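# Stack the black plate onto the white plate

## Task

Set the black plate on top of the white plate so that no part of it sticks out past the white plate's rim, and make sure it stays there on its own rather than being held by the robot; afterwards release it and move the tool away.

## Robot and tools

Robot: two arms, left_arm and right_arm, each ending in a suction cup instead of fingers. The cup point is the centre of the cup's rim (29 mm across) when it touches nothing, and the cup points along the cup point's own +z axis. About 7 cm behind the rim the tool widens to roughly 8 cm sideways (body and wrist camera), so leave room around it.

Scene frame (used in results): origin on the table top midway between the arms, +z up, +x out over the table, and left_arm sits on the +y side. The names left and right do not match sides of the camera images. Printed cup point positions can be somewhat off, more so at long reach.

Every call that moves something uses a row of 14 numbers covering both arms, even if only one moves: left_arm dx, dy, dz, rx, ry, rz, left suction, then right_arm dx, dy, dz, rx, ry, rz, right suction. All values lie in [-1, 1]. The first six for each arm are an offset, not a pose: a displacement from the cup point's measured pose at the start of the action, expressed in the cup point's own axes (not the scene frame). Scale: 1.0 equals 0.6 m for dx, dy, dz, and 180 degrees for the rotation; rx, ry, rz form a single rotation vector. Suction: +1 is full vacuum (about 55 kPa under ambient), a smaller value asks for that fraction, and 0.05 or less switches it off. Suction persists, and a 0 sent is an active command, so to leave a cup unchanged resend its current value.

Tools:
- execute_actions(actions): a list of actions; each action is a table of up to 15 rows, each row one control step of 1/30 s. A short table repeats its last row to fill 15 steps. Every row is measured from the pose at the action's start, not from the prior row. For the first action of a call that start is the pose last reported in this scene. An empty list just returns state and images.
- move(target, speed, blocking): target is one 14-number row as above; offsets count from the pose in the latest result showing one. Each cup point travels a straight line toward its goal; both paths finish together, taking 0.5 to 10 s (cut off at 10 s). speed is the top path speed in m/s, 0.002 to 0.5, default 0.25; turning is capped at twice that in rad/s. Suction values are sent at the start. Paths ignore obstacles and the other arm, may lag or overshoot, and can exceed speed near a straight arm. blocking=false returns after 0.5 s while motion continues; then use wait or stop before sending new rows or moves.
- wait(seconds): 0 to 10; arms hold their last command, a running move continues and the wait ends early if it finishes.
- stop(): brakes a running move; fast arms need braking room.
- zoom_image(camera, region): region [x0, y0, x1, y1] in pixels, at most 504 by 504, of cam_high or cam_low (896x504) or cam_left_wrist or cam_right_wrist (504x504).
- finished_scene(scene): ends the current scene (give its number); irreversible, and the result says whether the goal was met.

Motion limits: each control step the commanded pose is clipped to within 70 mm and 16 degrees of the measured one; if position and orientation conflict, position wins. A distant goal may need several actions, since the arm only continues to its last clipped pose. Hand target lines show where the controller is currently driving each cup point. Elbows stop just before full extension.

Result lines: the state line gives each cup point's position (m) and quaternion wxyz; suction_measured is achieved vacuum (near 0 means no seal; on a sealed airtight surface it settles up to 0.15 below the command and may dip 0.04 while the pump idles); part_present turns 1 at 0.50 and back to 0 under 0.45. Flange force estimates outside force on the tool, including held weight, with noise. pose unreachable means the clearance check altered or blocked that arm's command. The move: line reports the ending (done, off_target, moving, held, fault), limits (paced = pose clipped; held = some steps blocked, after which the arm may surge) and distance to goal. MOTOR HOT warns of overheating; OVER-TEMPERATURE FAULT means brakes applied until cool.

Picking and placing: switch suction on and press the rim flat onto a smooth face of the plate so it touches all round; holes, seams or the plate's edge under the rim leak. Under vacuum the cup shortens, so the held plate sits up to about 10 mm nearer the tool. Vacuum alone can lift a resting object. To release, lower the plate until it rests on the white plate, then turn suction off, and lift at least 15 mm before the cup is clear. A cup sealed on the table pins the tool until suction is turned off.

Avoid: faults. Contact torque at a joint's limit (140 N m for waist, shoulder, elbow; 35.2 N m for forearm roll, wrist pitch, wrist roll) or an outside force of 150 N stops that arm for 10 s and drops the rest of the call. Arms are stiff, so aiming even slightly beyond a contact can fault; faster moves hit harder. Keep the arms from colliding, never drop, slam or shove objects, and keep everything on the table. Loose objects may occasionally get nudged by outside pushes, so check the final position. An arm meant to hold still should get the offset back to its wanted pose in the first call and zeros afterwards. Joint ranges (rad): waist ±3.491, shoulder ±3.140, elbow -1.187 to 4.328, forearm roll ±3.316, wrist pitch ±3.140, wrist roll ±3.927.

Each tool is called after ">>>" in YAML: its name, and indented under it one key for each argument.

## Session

>>> execute_actions:
  actions: []

Scene clock: 0.00 s.
left_arm: end_effector_position=(+0.4706, +0.4049, +0.3398) suction_measured=0.01 part_present=0 end_effector_quat_wxyz=(-0.000, -0.213, +0.977, -0.001) | right_arm: end_effector_position=(+0.5025, -0.5125, +0.3407) suction_measured=0.01 part_present=0 end_effector_quat_wxyz=(+0.002, +0.257, +0.967, +0.000)
Joint positions: left_arm=[ 0.266  0.133  0.192  0.003 -1.631  0.262] | right_arm=[ 0.264  0.132  0.194  0.002 -1.629 -0.79 ]
Joint velocities: left_arm=[-0.001 -0.    -0.001 -0.    -0.    -0.001] | right_arm=[-0.001  0.    -0.     0.    -0.    -0.001]
Flange force (N, the push that the arm receives, along the end effector's own x y z axes): no reading
Hand target (left_arm): +0.471, +0.405, +0.340; -0.000, -0.213, +0.977, -0.001
Hand target (right_arm): +0.503, -0.513, +0.341; +0.002, +0.257, +0.967, +0.000

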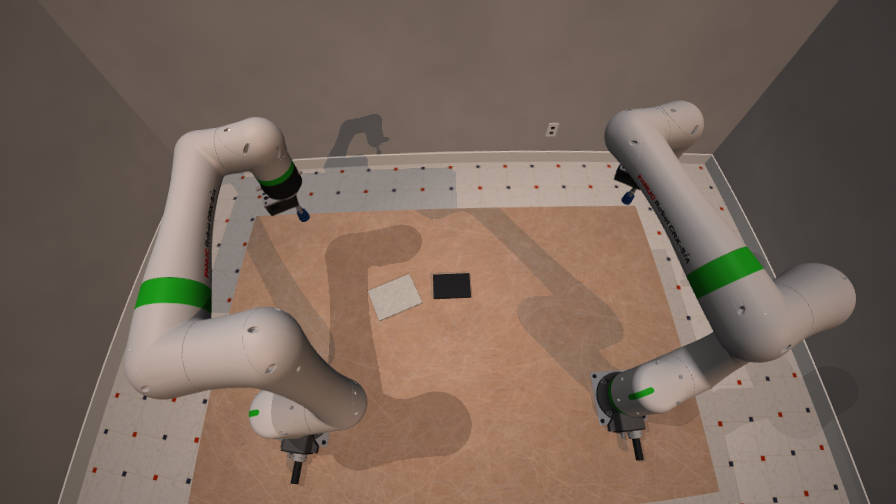

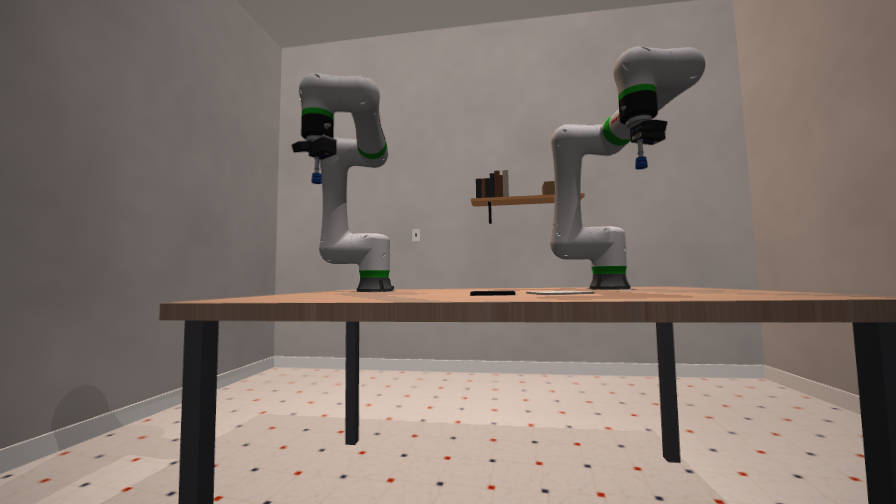

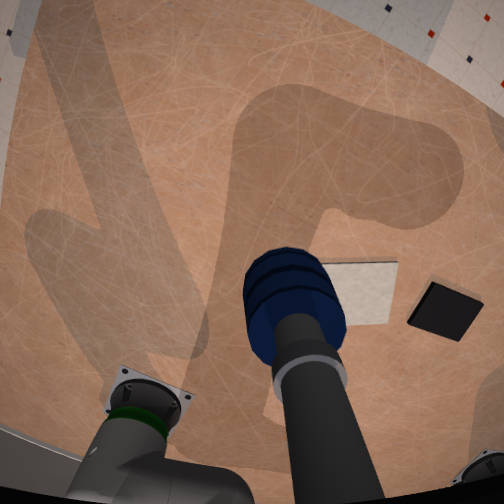

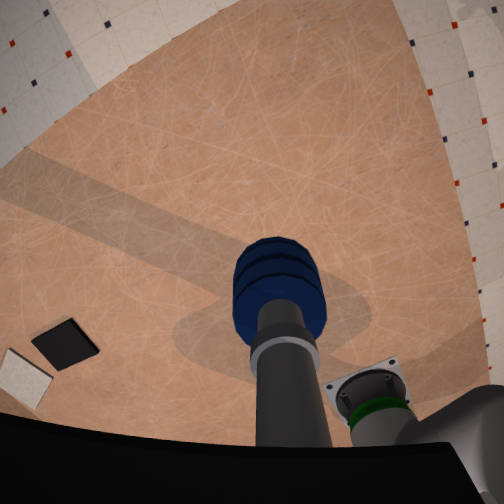

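>>> zoom_image:
  camera: "cam_high"
  region: [360, 250, 480, 330]

>>> zoom_image:
  camera: "cam_low"
  region: [460, 270, 610, 310]

Region (360, 250, 480, 330) of cam_high's 896x504 image, scaled by 4.200, with more detail than that image has.

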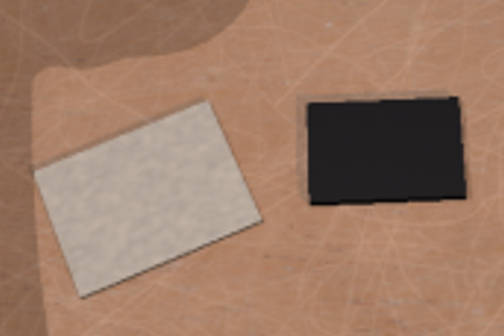

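Region (460, 270, 610, 310) of cam_low's 896x504 image, scaled by 3.360, with more detail than that image has; it fills the top 134 rows of this view, and the rest is white.

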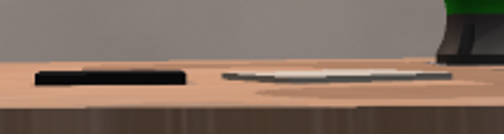

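>>> move:
  target: [0.395,-0.5685,0.5,0,0,0.131,0, 0,0,0,0,0,0,0]
  speed: 0.45

>>> zoom_image:
  camera: "cam_low"
  region: [450, 255, 540, 305]

Scene clock: 22.77 s.
left_arm: end_effector_position=(+0.3958, -0.0037, +0.0396) suction_measured=0.01 part_present=0 end_effector_quat_wxyz=(-0.001, -0.009, +1.000, -0.001) | right_arm: end_effector_position=(+0.5025, -0.5125, +0.3407) suction_measured=0.01 part_present=0 end_effector_quat_wxyz=(+0.002, +0.257, +0.967, +0.000)
Joint positions: left_arm=[-0.513  0.601  0.101  0.003 -1.071  0.63 ] | right_arm=[ 0.264  0.132  0.194  0.002 -1.629 -0.79 ]
Joint velocities: left_arm=[-0.     0.001  0.     0.    -0.     0.   ] | right_arm=[-0.001  0.    -0.    -0.     0.001 -0.002]
Flange force (N, the push that the arm receives, along the end effector's own x y z axes): left_arm=[-2.4 -2.5 -0.8] | right_arm=[-4.8 -4.2 3.4]
Hand target (left_arm): +0.396, -0.004, +0.040; -0.001, -0.009, +1.000, -0.001
Hand target (right_arm): +0.503, -0.513, +0.341; +0.002, +0.257, +0.967, +0.000
Off the commanded pose (left_arm): 0.002 m, 0 deg.
Off the commanded pose (right_arm): 0.000 m, 0 deg.
move: done

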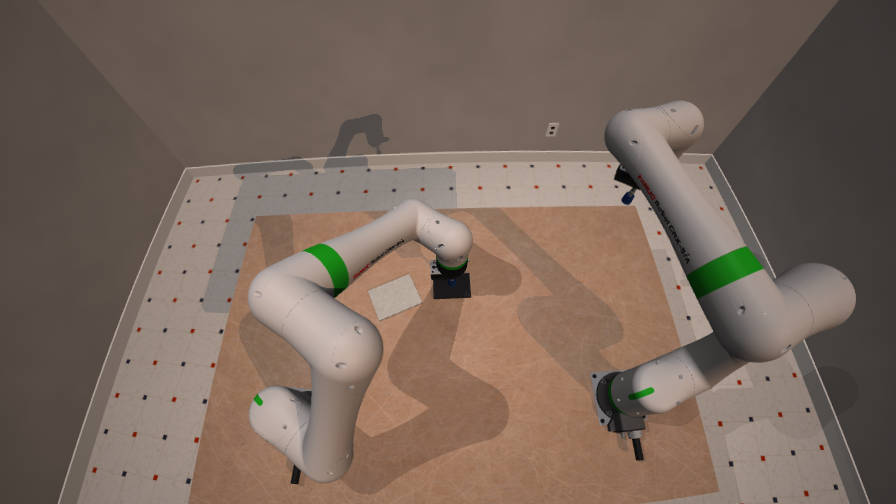

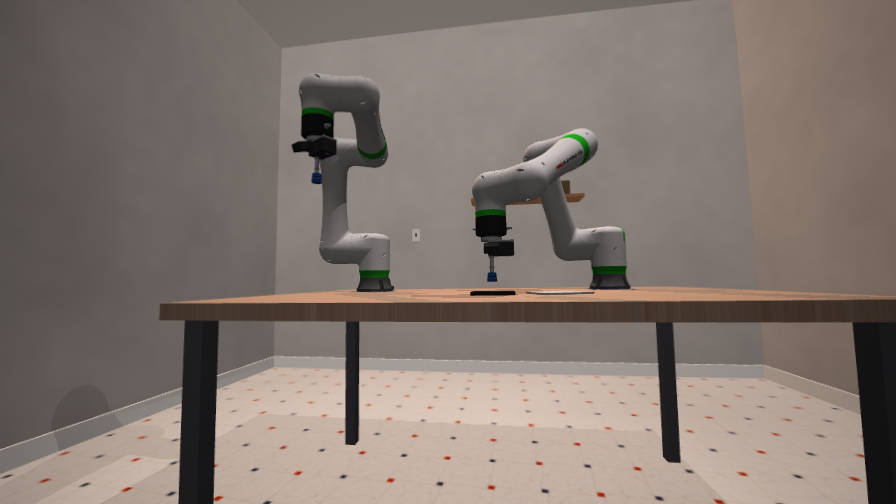

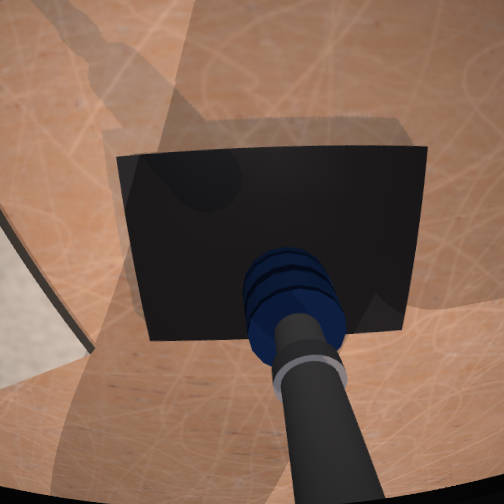

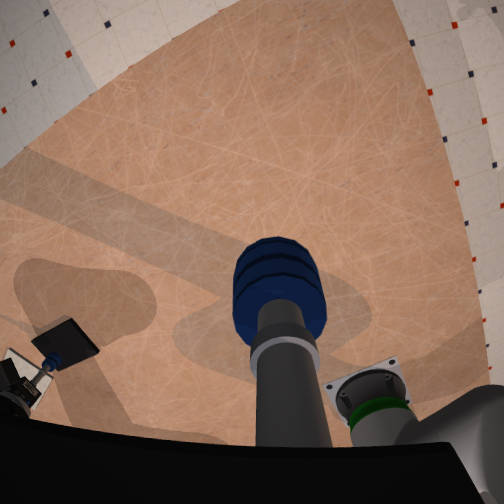

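Region (450, 255, 540, 305) of cam_low's 896x504 image, scaled by 5.600, with more detail than that image has.

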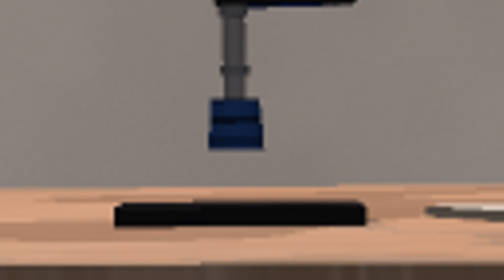

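>>> move:
  target: [-0.002,0.003,0.054,0,0,0,1, 0,0,0,0,0,0,0]
  speed: 0.06

Scene clock: 31.13 s.
left_arm: end_effector_position=(+0.3969, -0.0019, +0.0072) suction_measured=0.38 part_present=0 end_effector_quat_wxyz=(-0.001, -0.009, +1.000, -0.001) | right_arm: end_effector_position=(+0.5025, -0.5125, +0.3407) suction_measured=0.01 part_present=0 end_effector_quat_wxyz=(+0.002, +0.257, +0.967, +0.000)
Joint positions: left_arm=[-0.51   0.64   0.078  0.003 -1.009  0.626] | right_arm=[ 0.264  0.132  0.194  0.002 -1.629 -0.79 ]
Joint velocities: left_arm=[-0.     0.    -0.001 -0.     0.001  0.   ] | right_arm=[-0.001  0.    -0.    -0.    -0.    -0.001]
Flange force (N, the push that the arm receives, along the end effector's own x y z axes): left_arm=[1.2 0.6 -1.8] | right_arm=[-8.5 -0.6 -2.4]
Hand target (left_arm): +0.397, -0.002, +0.007; -0.001, -0.009, +1.000, -0.001
Hand target (right_arm): +0.503, -0.513, +0.341; +0.002, +0.257, +0.967, +0.000
Off the commanded pose (left_arm): 0.000 m, 0 deg.
Off the commanded pose (right_arm): 0.000 m, 0 deg.
move: done

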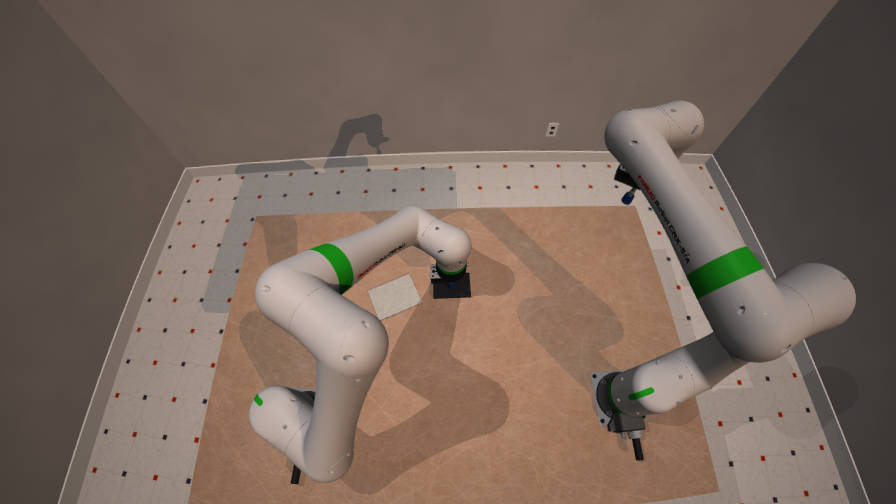

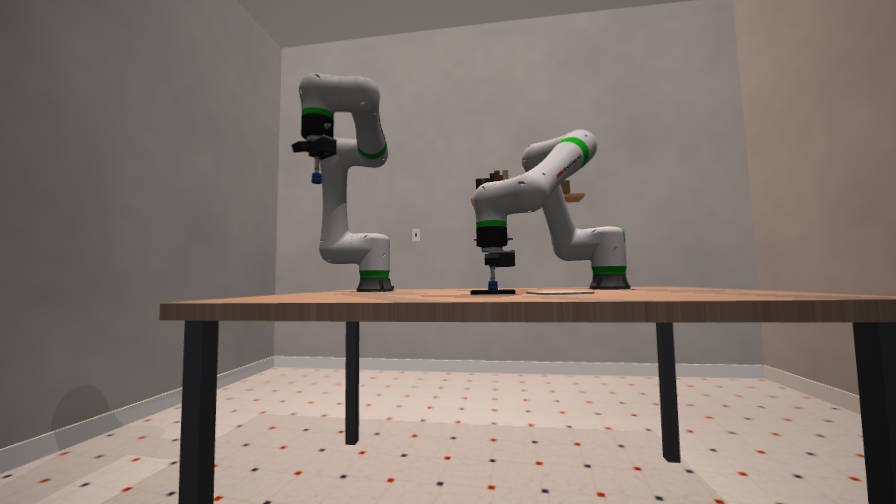

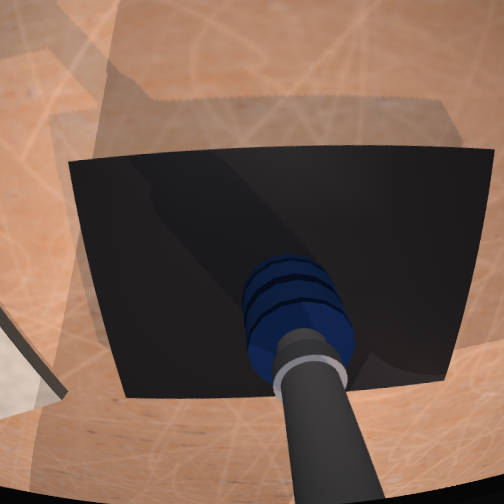

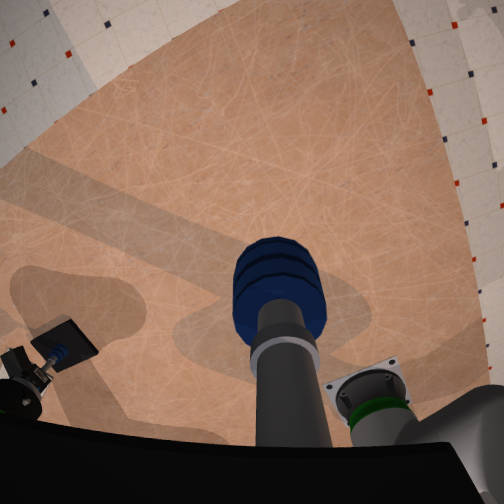

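>>> execute_actions:
  actions: []

>>> zoom_image:
  camera: "cam_low"
  region: [450, 255, 540, 305]

Scene clock: 35.07 s.
left_arm: end_effector_position=(+0.3969, -0.0019, +0.0072) suction_measured=0.99 part_present=1 end_effector_quat_wxyz=(-0.001, -0.009, +1.000, -0.001) | right_arm: end_effector_position=(+0.5025, -0.5125, +0.3407) suction_measured=0.01 part_present=0 end_effector_quat_wxyz=(+0.002, +0.257, +0.967, +0.000)
Joint positions: left_arm=[-0.51   0.64   0.078  0.003 -1.009  0.626] | right_arm=[ 0.264  0.132  0.194  0.002 -1.629 -0.79 ]
Joint velocities: left_arm=[ 0.001 -0.    -0.001  0.     0.001  0.   ] | right_arm=[ 0.    -0.     0.     0.     0.    -0.001]
Flange force (N, the push that the arm receives, along the end effector's own x y z axes): left_arm=[-0.3 -0.8 -0.8] | right_arm=[-2.3 -1.5 -0.5]
Hand target (left_arm): +0.397, -0.002, +0.007; -0.001, -0.009, +1.000, -0.001
Hand target (right_arm): +0.503, -0.513, +0.341; +0.002, +0.257, +0.967, +0.000
Off the commanded pose (left_arm): 0.000 m, 0 deg.
Off the commanded pose (right_arm): 0.000 m, 0 deg.

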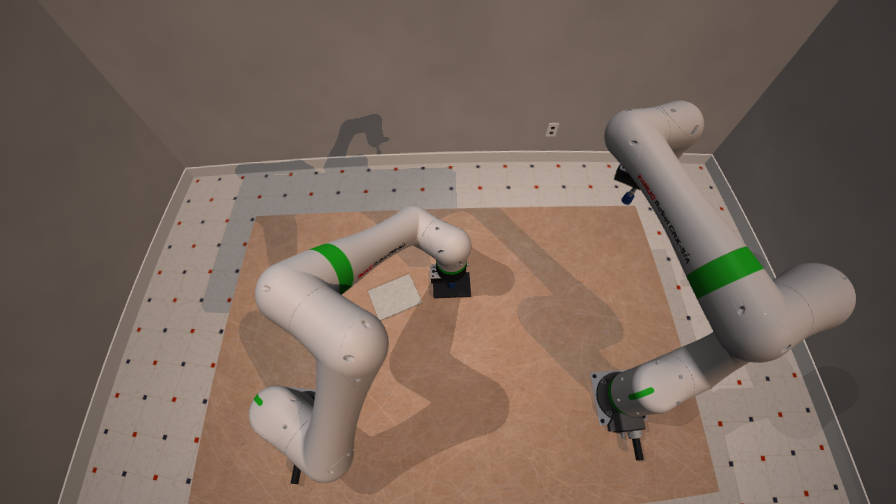

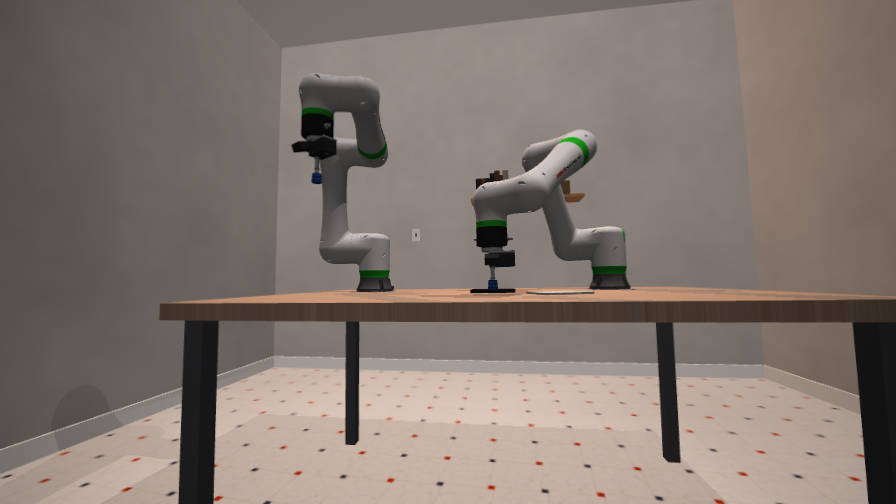

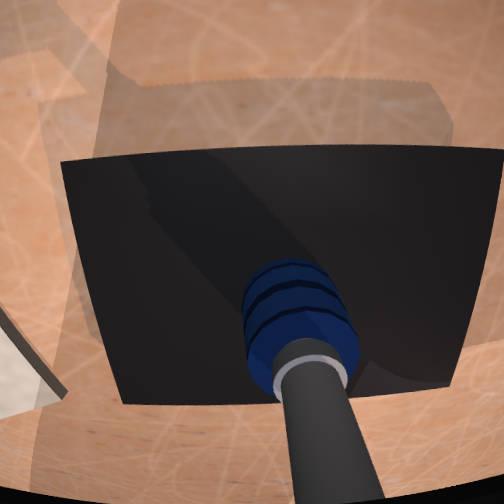

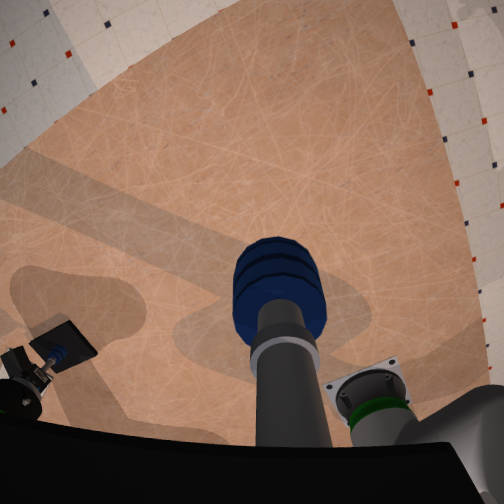

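Region (450, 255, 540, 305) of cam_low's 896x504 image, scaled by 5.600, with more detail than that image has.

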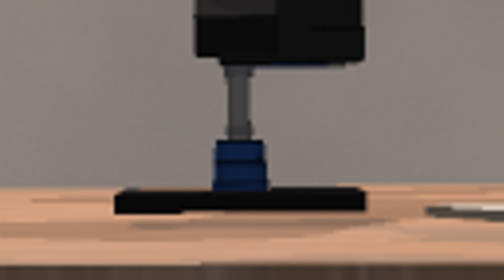

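>>> move:
  target: [0,0.0333,-0.0233,0,0,0,1, 0,0,0,0,0,0,0]
  speed: 0.1

>>> move:
  target: [0.0508,0.295,0.008,0,0,-0.122,1, 0,0,0,0,0,0,0]
  speed: 0.25

>>> zoom_image:
  camera: "cam_low"
  region: [515, 255, 605, 305]

>>> zoom_image:
  camera: "cam_high"
  region: [350, 250, 450, 330]

Scene clock: 47.13 s.
left_arm: end_effector_position=(+0.3966, +0.0181, +0.0212) suction_measured=1.00 part_present=1 end_effector_quat_wxyz=(-0.001, -0.009, +1.000, -0.001) | right_arm: end_effector_position=(+0.5025, -0.5125, +0.3407) suction_measured=0.01 part_present=0 end_effector_quat_wxyz=(+0.002, +0.257, +0.967, +0.000)
Joint positions: left_arm=[-0.483  0.591  0.035  0.003 -1.015  0.599] | right_arm=[ 0.264  0.132  0.194  0.002 -1.629 -0.79 ]
Joint velocities: left_arm=[ 0.    -0.    -0.001  0.     0.    -0.002] | right_arm=[ 0.001 -0.     0.    -0.    -0.     0.001]
Flange force (N, the push that the arm receives, along the end effector's own x y z axes): left_arm=[0.5 0.7 -0.6] | right_arm=[-4.4 -3.3 0.3]
Hand target (left_arm): +0.397, +0.018, +0.021; -0.001, -0.009, +1.000, -0.001
Hand target (right_arm): +0.503, -0.513, +0.341; +0.002, +0.257, +0.967, +0.000
Off the commanded pose (left_arm): 0.000 m, 0 deg.
Off the commanded pose (right_arm): 0.000 m, 0 deg.
move: done

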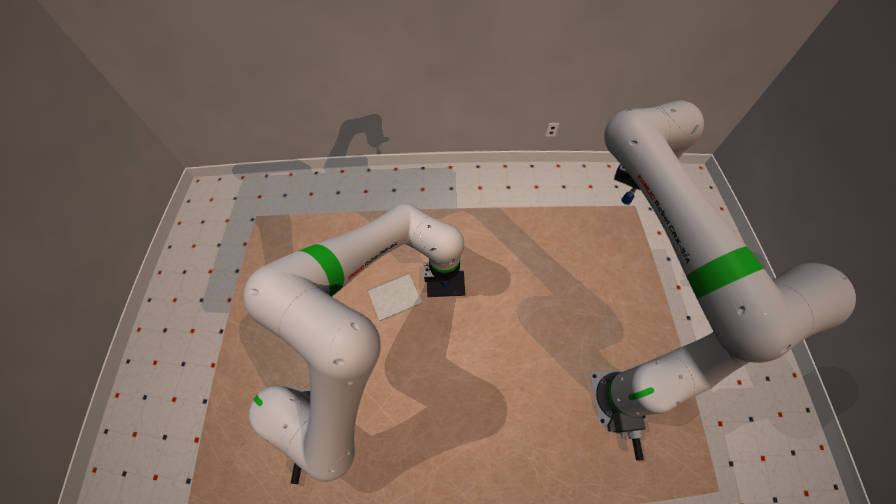

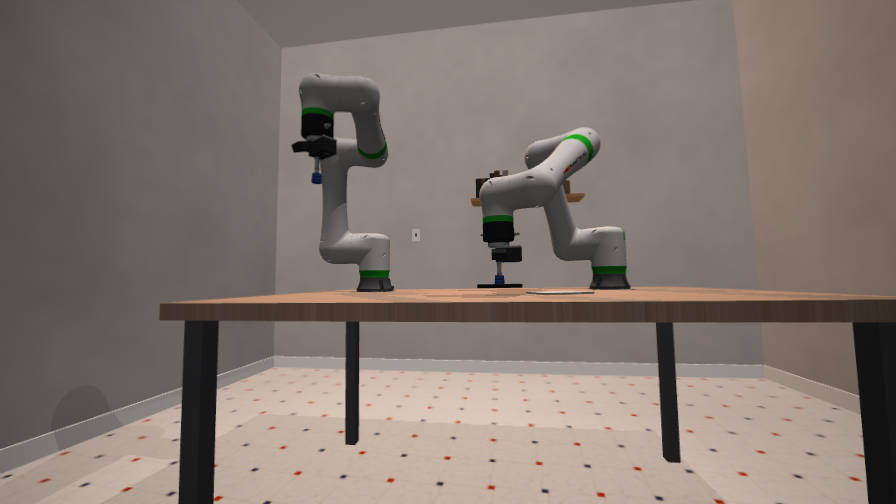

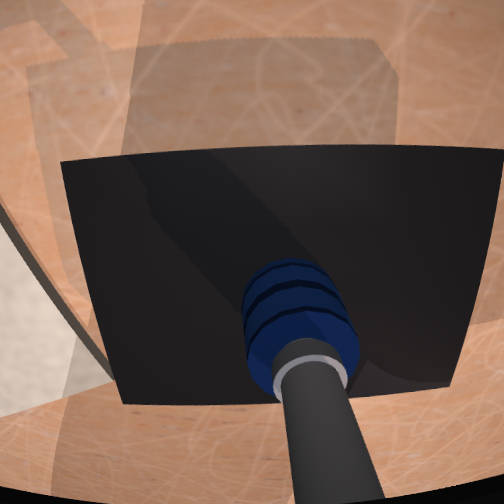

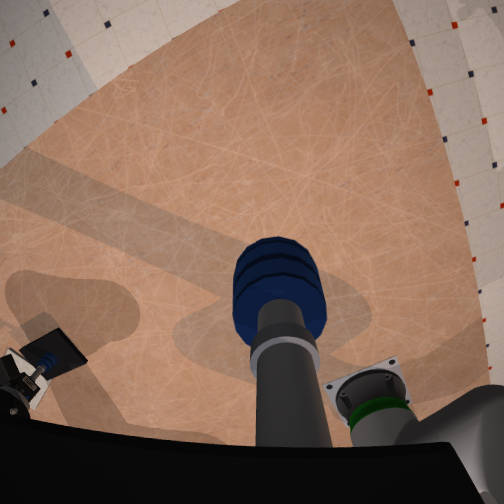

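Scene clock: 48.27 s.
left_arm: end_effector_position=(+0.3635, +0.1945, +0.0165) suction_measured=0.98 part_present=1 end_effector_quat_wxyz=(-0.001, -0.200, +0.980, -0.001) | right_arm: end_effector_position=(+0.5025, -0.5125, +0.3407) suction_measured=0.01 part_present=0 end_effector_quat_wxyz=(+0.002, +0.257, +0.967, +0.000)
Joint positions: left_arm=[-0.204  0.311 -0.403  0.003 -0.858  0.703] | right_arm=[ 0.264  0.132  0.194  0.002 -1.629 -0.79 ]
Joint velocities: left_arm=[ 0.001 -0.001 -0.     0.001 -0.    -0.003] | right_arm=[-0.    -0.    -0.     0.    -0.001  0.   ]
Flange force (N, the push that the arm receives, along the end effector's own x y z axes): left_arm=[0.0 -1.2 -1.0] | right_arm=[-7.0 -1.6 0.1]
Hand target (left_arm): +0.364, +0.195, +0.017; -0.001, -0.200, +0.980, -0.001
Hand target (right_arm): +0.503, -0.513, +0.341; +0.002, +0.257, +0.967, +0.000
Off the commanded pose (left_arm): 0.001 m, 0 deg.
Off the commanded pose (right_arm): 0.000 m, 0 deg.
move: done

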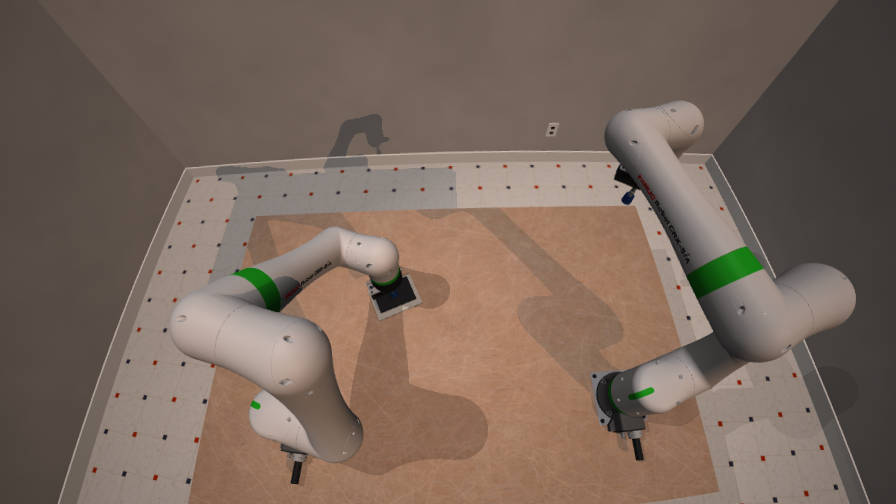

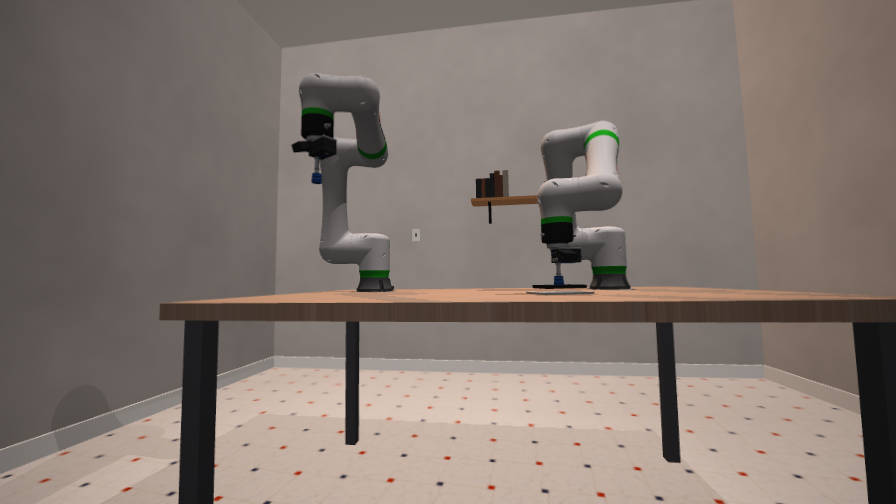

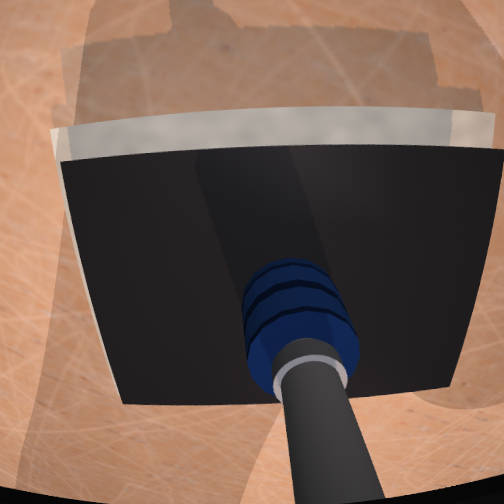

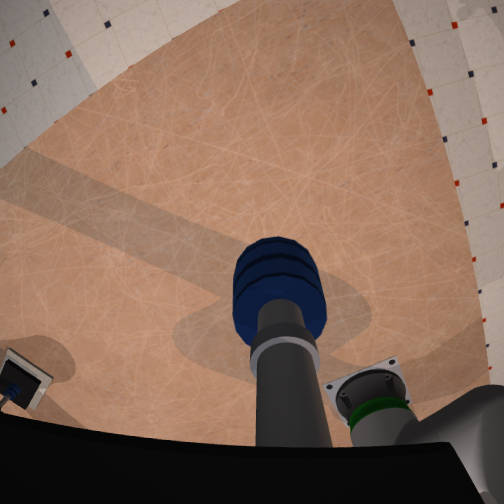

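Region (515, 255, 605, 305) of cam_low's 896x504 image, scaled by 5.600, with more detail than that image has.

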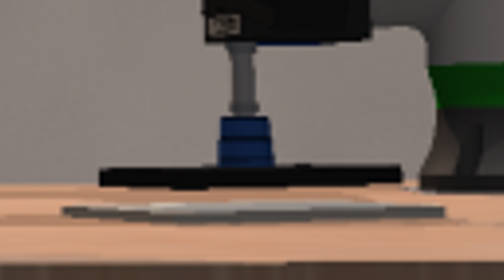

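Region (350, 250, 450, 330) of cam_high's 896x504 image, scaled by 5.040, with more detail than that image has; it fills the top 403 rows of this view, and the rest is white.

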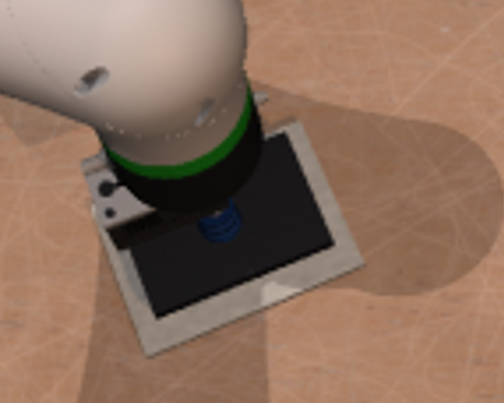

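>>> move:
  target: [0.002,0.002,0.018,0,0,-0.002,1, 0,0,0,0,0,0,0]
  speed: 0.03

>>> zoom_image:
  camera: "cam_low"
  region: [515, 255, 605, 305]

Scene clock: 60.57 s.
left_arm: end_effector_position=(+0.3619, +0.1952, +0.0057) suction_measured=0.98 part_present=1 end_effector_quat_wxyz=(-0.001, -0.203, +0.979, -0.001) | right_arm: end_effector_position=(+0.5025, -0.5125, +0.3407) suction_measured=0.01 part_present=0 end_effector_quat_wxyz=(+0.002, +0.257, +0.967, +0.000)
Joint positions: left_arm=[-0.203  0.327 -0.415  0.003 -0.83   0.709] | right_arm=[ 0.264  0.132  0.194  0.002 -1.629 -0.79 ]
Joint velocities: left_arm=[ 0.001  0.    -0.001 -0.     0.001 -0.   ] | right_arm=[-0.001  0.001  0.     0.    -0.001 -0.001]
Flange force (N, the push that the arm receives, along the end effector's own x y z axes): left_arm=[-0.4 0.7 -4.0] | right_arm=[-4.9 -0.6 0.8]
Hand target (left_arm): +0.362, +0.195, +0.006; -0.001, -0.203, +0.979, -0.001
Hand target (right_arm): +0.503, -0.513, +0.341; +0.002, +0.257, +0.967, +0.000
Off the commanded pose (left_arm): 0.000 m, 0 deg.
Off the commanded pose (right_arm): 0.000 m, 0 deg.
move: done

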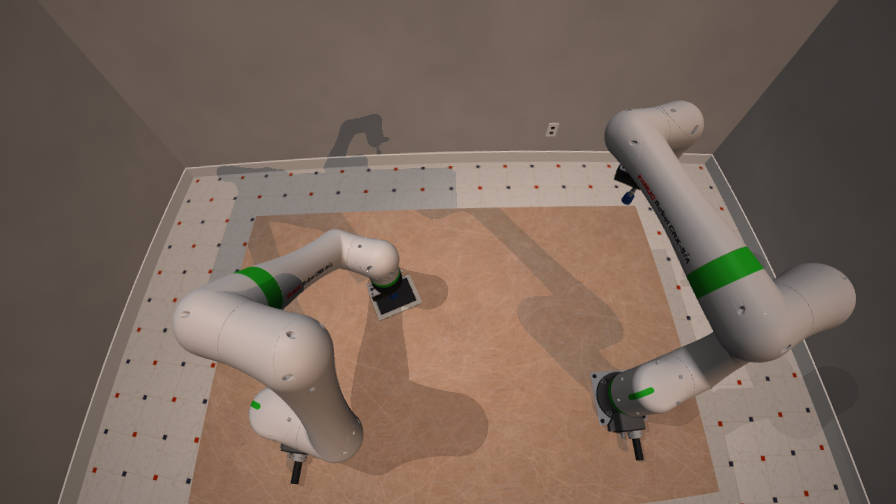

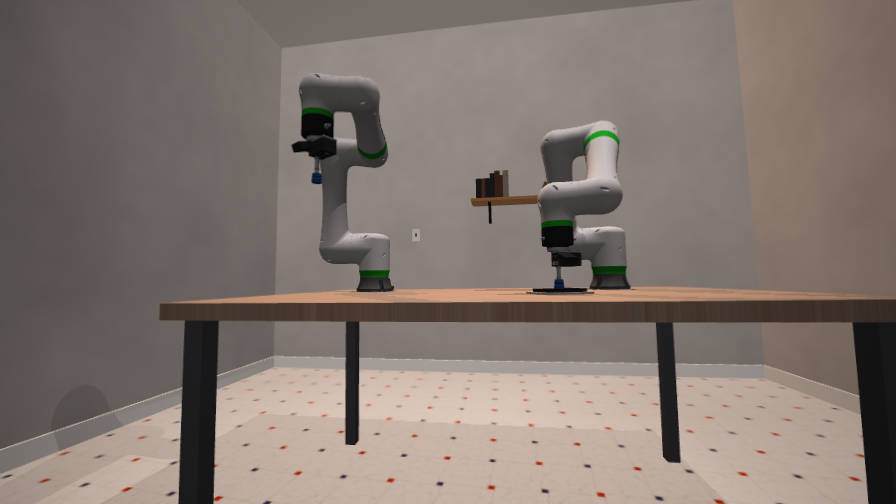

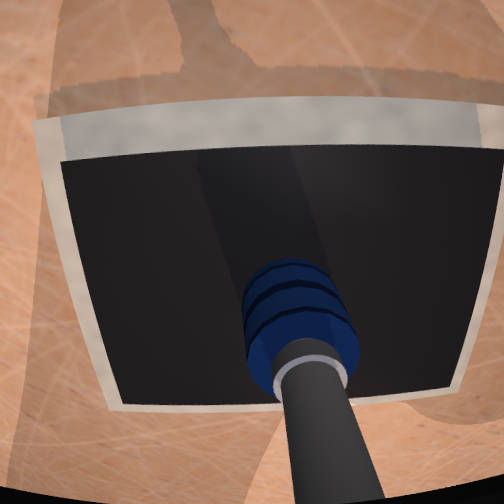

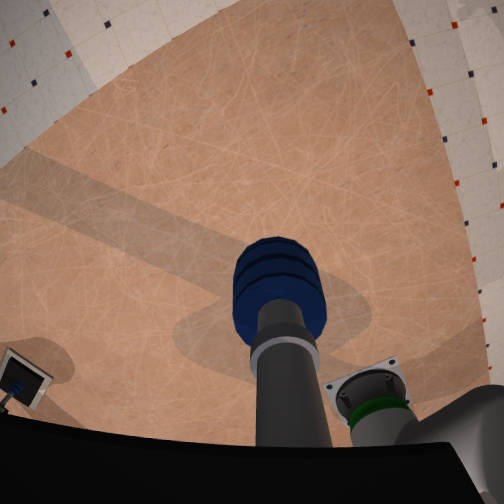

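Region (515, 255, 605, 305) of cam_low's 896x504 image, scaled by 5.600, with more detail than that image has.

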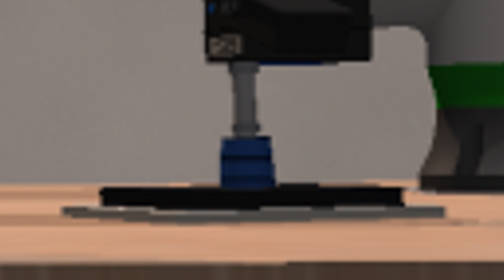

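Just touching. Settle slightly, then release.

>>> execute_actions:
  actions:
    - [[0,0,0.0003,0,0,0,1, 0,0,0,0,0,0,0],[0,0,0.0006,0,0,0,1, 0,0,0,0,0,0,0],[0,0,0.0006,0,0,0,1, 0,0,0,0,0,0,0],[0,0,0.0006,0,0,0,1, 0,0,0,0,0,0,0],[0,0,0.0006,0,0,0,0, 0,0,0,0,0,0,0]]

Scene clock: 66.03 s.
left_arm: end_effector_position=(+0.3620, +0.1952, +0.0054) suction_measured=0.01 part_present=0 end_effector_quat_wxyz=(-0.001, -0.203, +0.979, -0.001) | right_arm: end_effector_position=(+0.5025, -0.5125, +0.3407) suction_measured=0.01 part_present=0 end_effector_quat_wxyz=(+0.002, +0.257, +0.967, +0.000)
Joint positions: left_arm=[-0.203  0.327 -0.415  0.003 -0.829  0.709] | right_arm=[ 0.264  0.132  0.194  0.002 -1.629 -0.79 ]
Joint velocities: left_arm=[ 0.001  0.    -0.     0.     0.    -0.   ] | right_arm=[ 0.001 -0.    -0.     0.     0.001  0.001]
Flange force (N, the push that the arm receives, along the end effector's own x y z axes): left_arm=[-0.5 1.7 -35.0] | right_arm=[-5.4 -1.3 -0.4]
Hand target (left_arm): +0.362, +0.195, +0.005; -0.001, -0.203, +0.979, -0.001
Hand target (right_arm): +0.503, -0.513, +0.341; +0.002, +0.257, +0.967, +0.000
Off the commanded pose (left_arm): 0.000 m, 0 deg.
Off the commanded pose (right_arm): 0.000 m, 0 deg.

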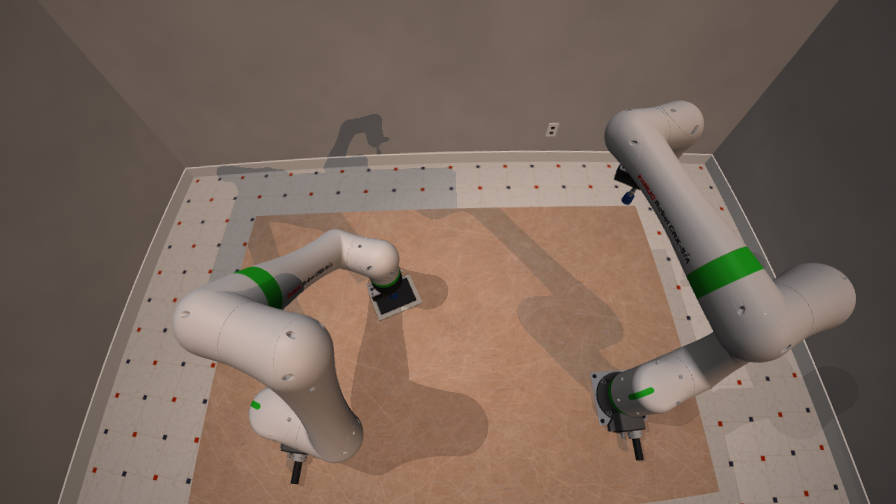

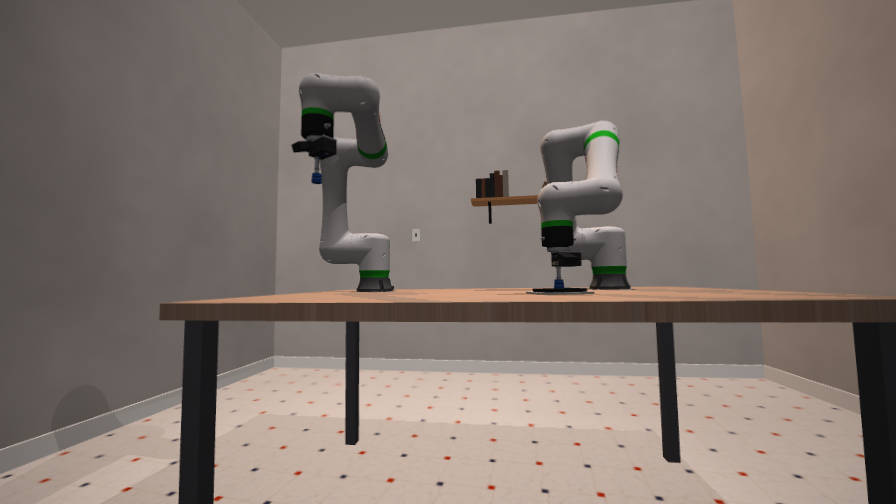

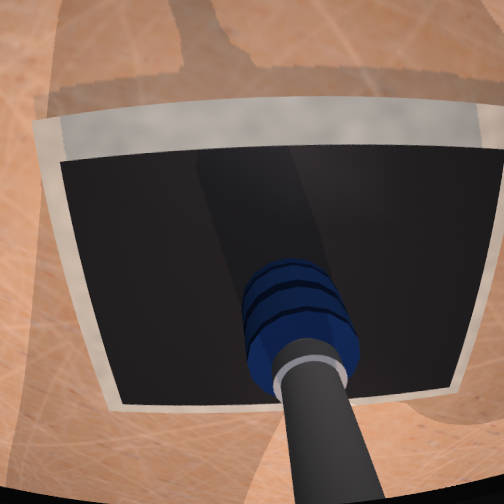

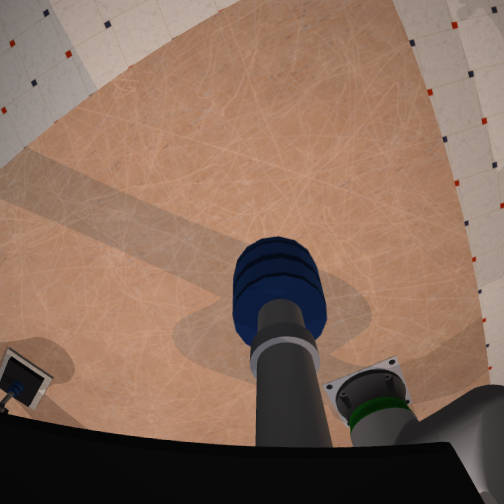

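>>> move:
  target: [0,0,-0.4,0,0,0,0, 0,0,0,0,0,0,0]
  speed: 0.35

Scene clock: 70.97 s.
left_arm: end_effector_position=(+0.3620, +0.1950, +0.2455) suction_measured=0.01 part_present=0 end_effector_quat_wxyz=(-0.001, -0.202, +0.979, -0.001) | right_arm: end_effector_position=(+0.5025, -0.5125, +0.3407) suction_measured=0.01 part_present=0 end_effector_quat_wxyz=(+0.002, +0.257, +0.967, +0.000)
Joint positions: left_arm=[-0.203  0.061 -0.106  0.003 -1.404  0.709] | right_arm=[ 0.264  0.132  0.194  0.002 -1.629 -0.79 ]
Joint velocities: left_arm=[-0.     0.     0.    -0.    -0.001  0.   ] | right_arm=[-0.002 -0.     0.    -0.     0.    -0.   ]
Flange force (N, the push that the arm receives, along the end effector's own x y z axes): left_arm=[0.6 -0.9 -0.8] | right_arm=[-5.5 -1.3 0.3]
Hand target (left_arm): +0.362, +0.195, +0.245; -0.001, -0.202, +0.979, -0.001
Hand target (right_arm): +0.503, -0.513, +0.341; +0.002, +0.257, +0.967, +0.000
Off the commanded pose (left_arm): 0.001 m, 0 deg.
Off the commanded pose (right_arm): 0.000 m, 0 deg.
move: done

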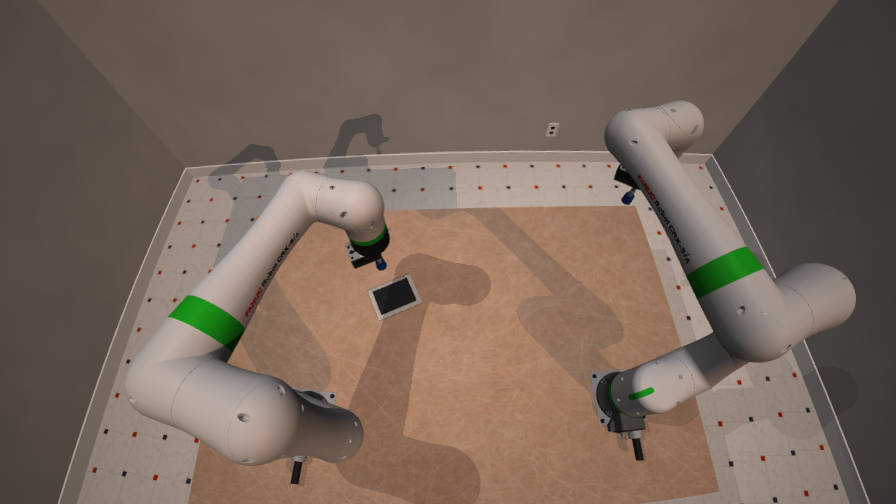

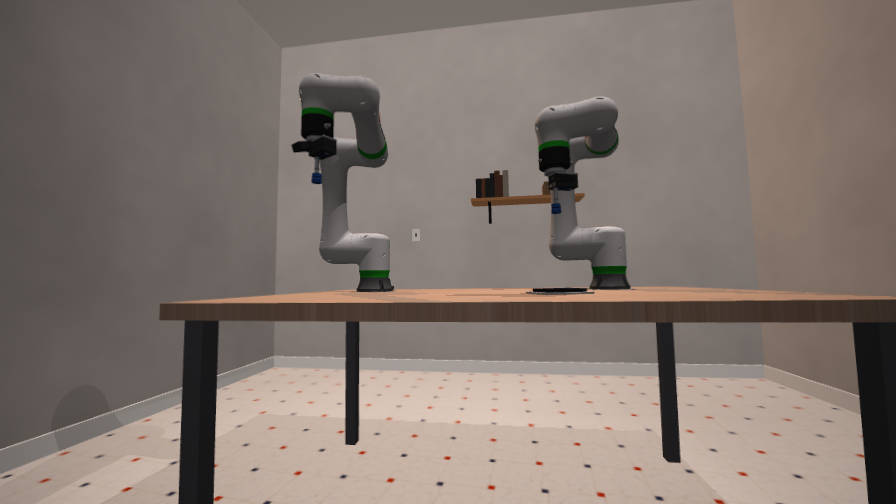

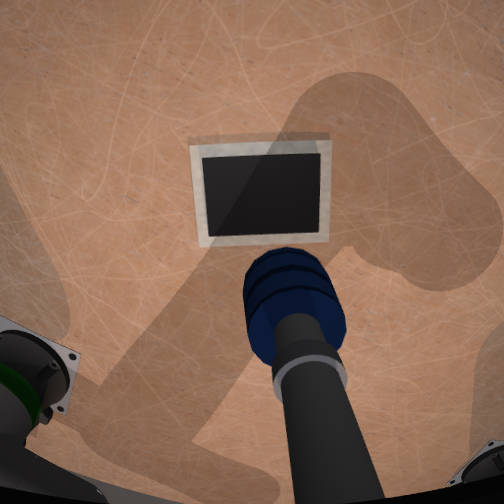

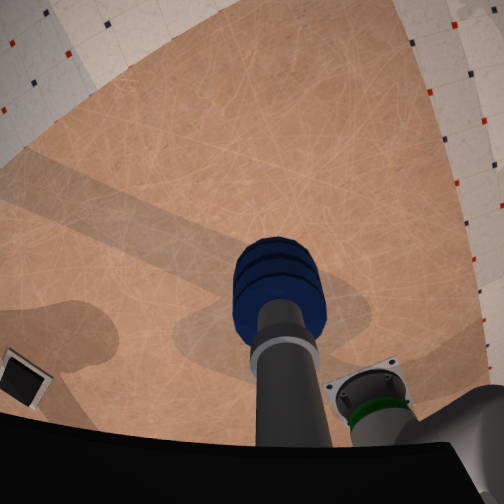

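>>> finished_scene:
  scene: 2

The scene is finished: the task was done.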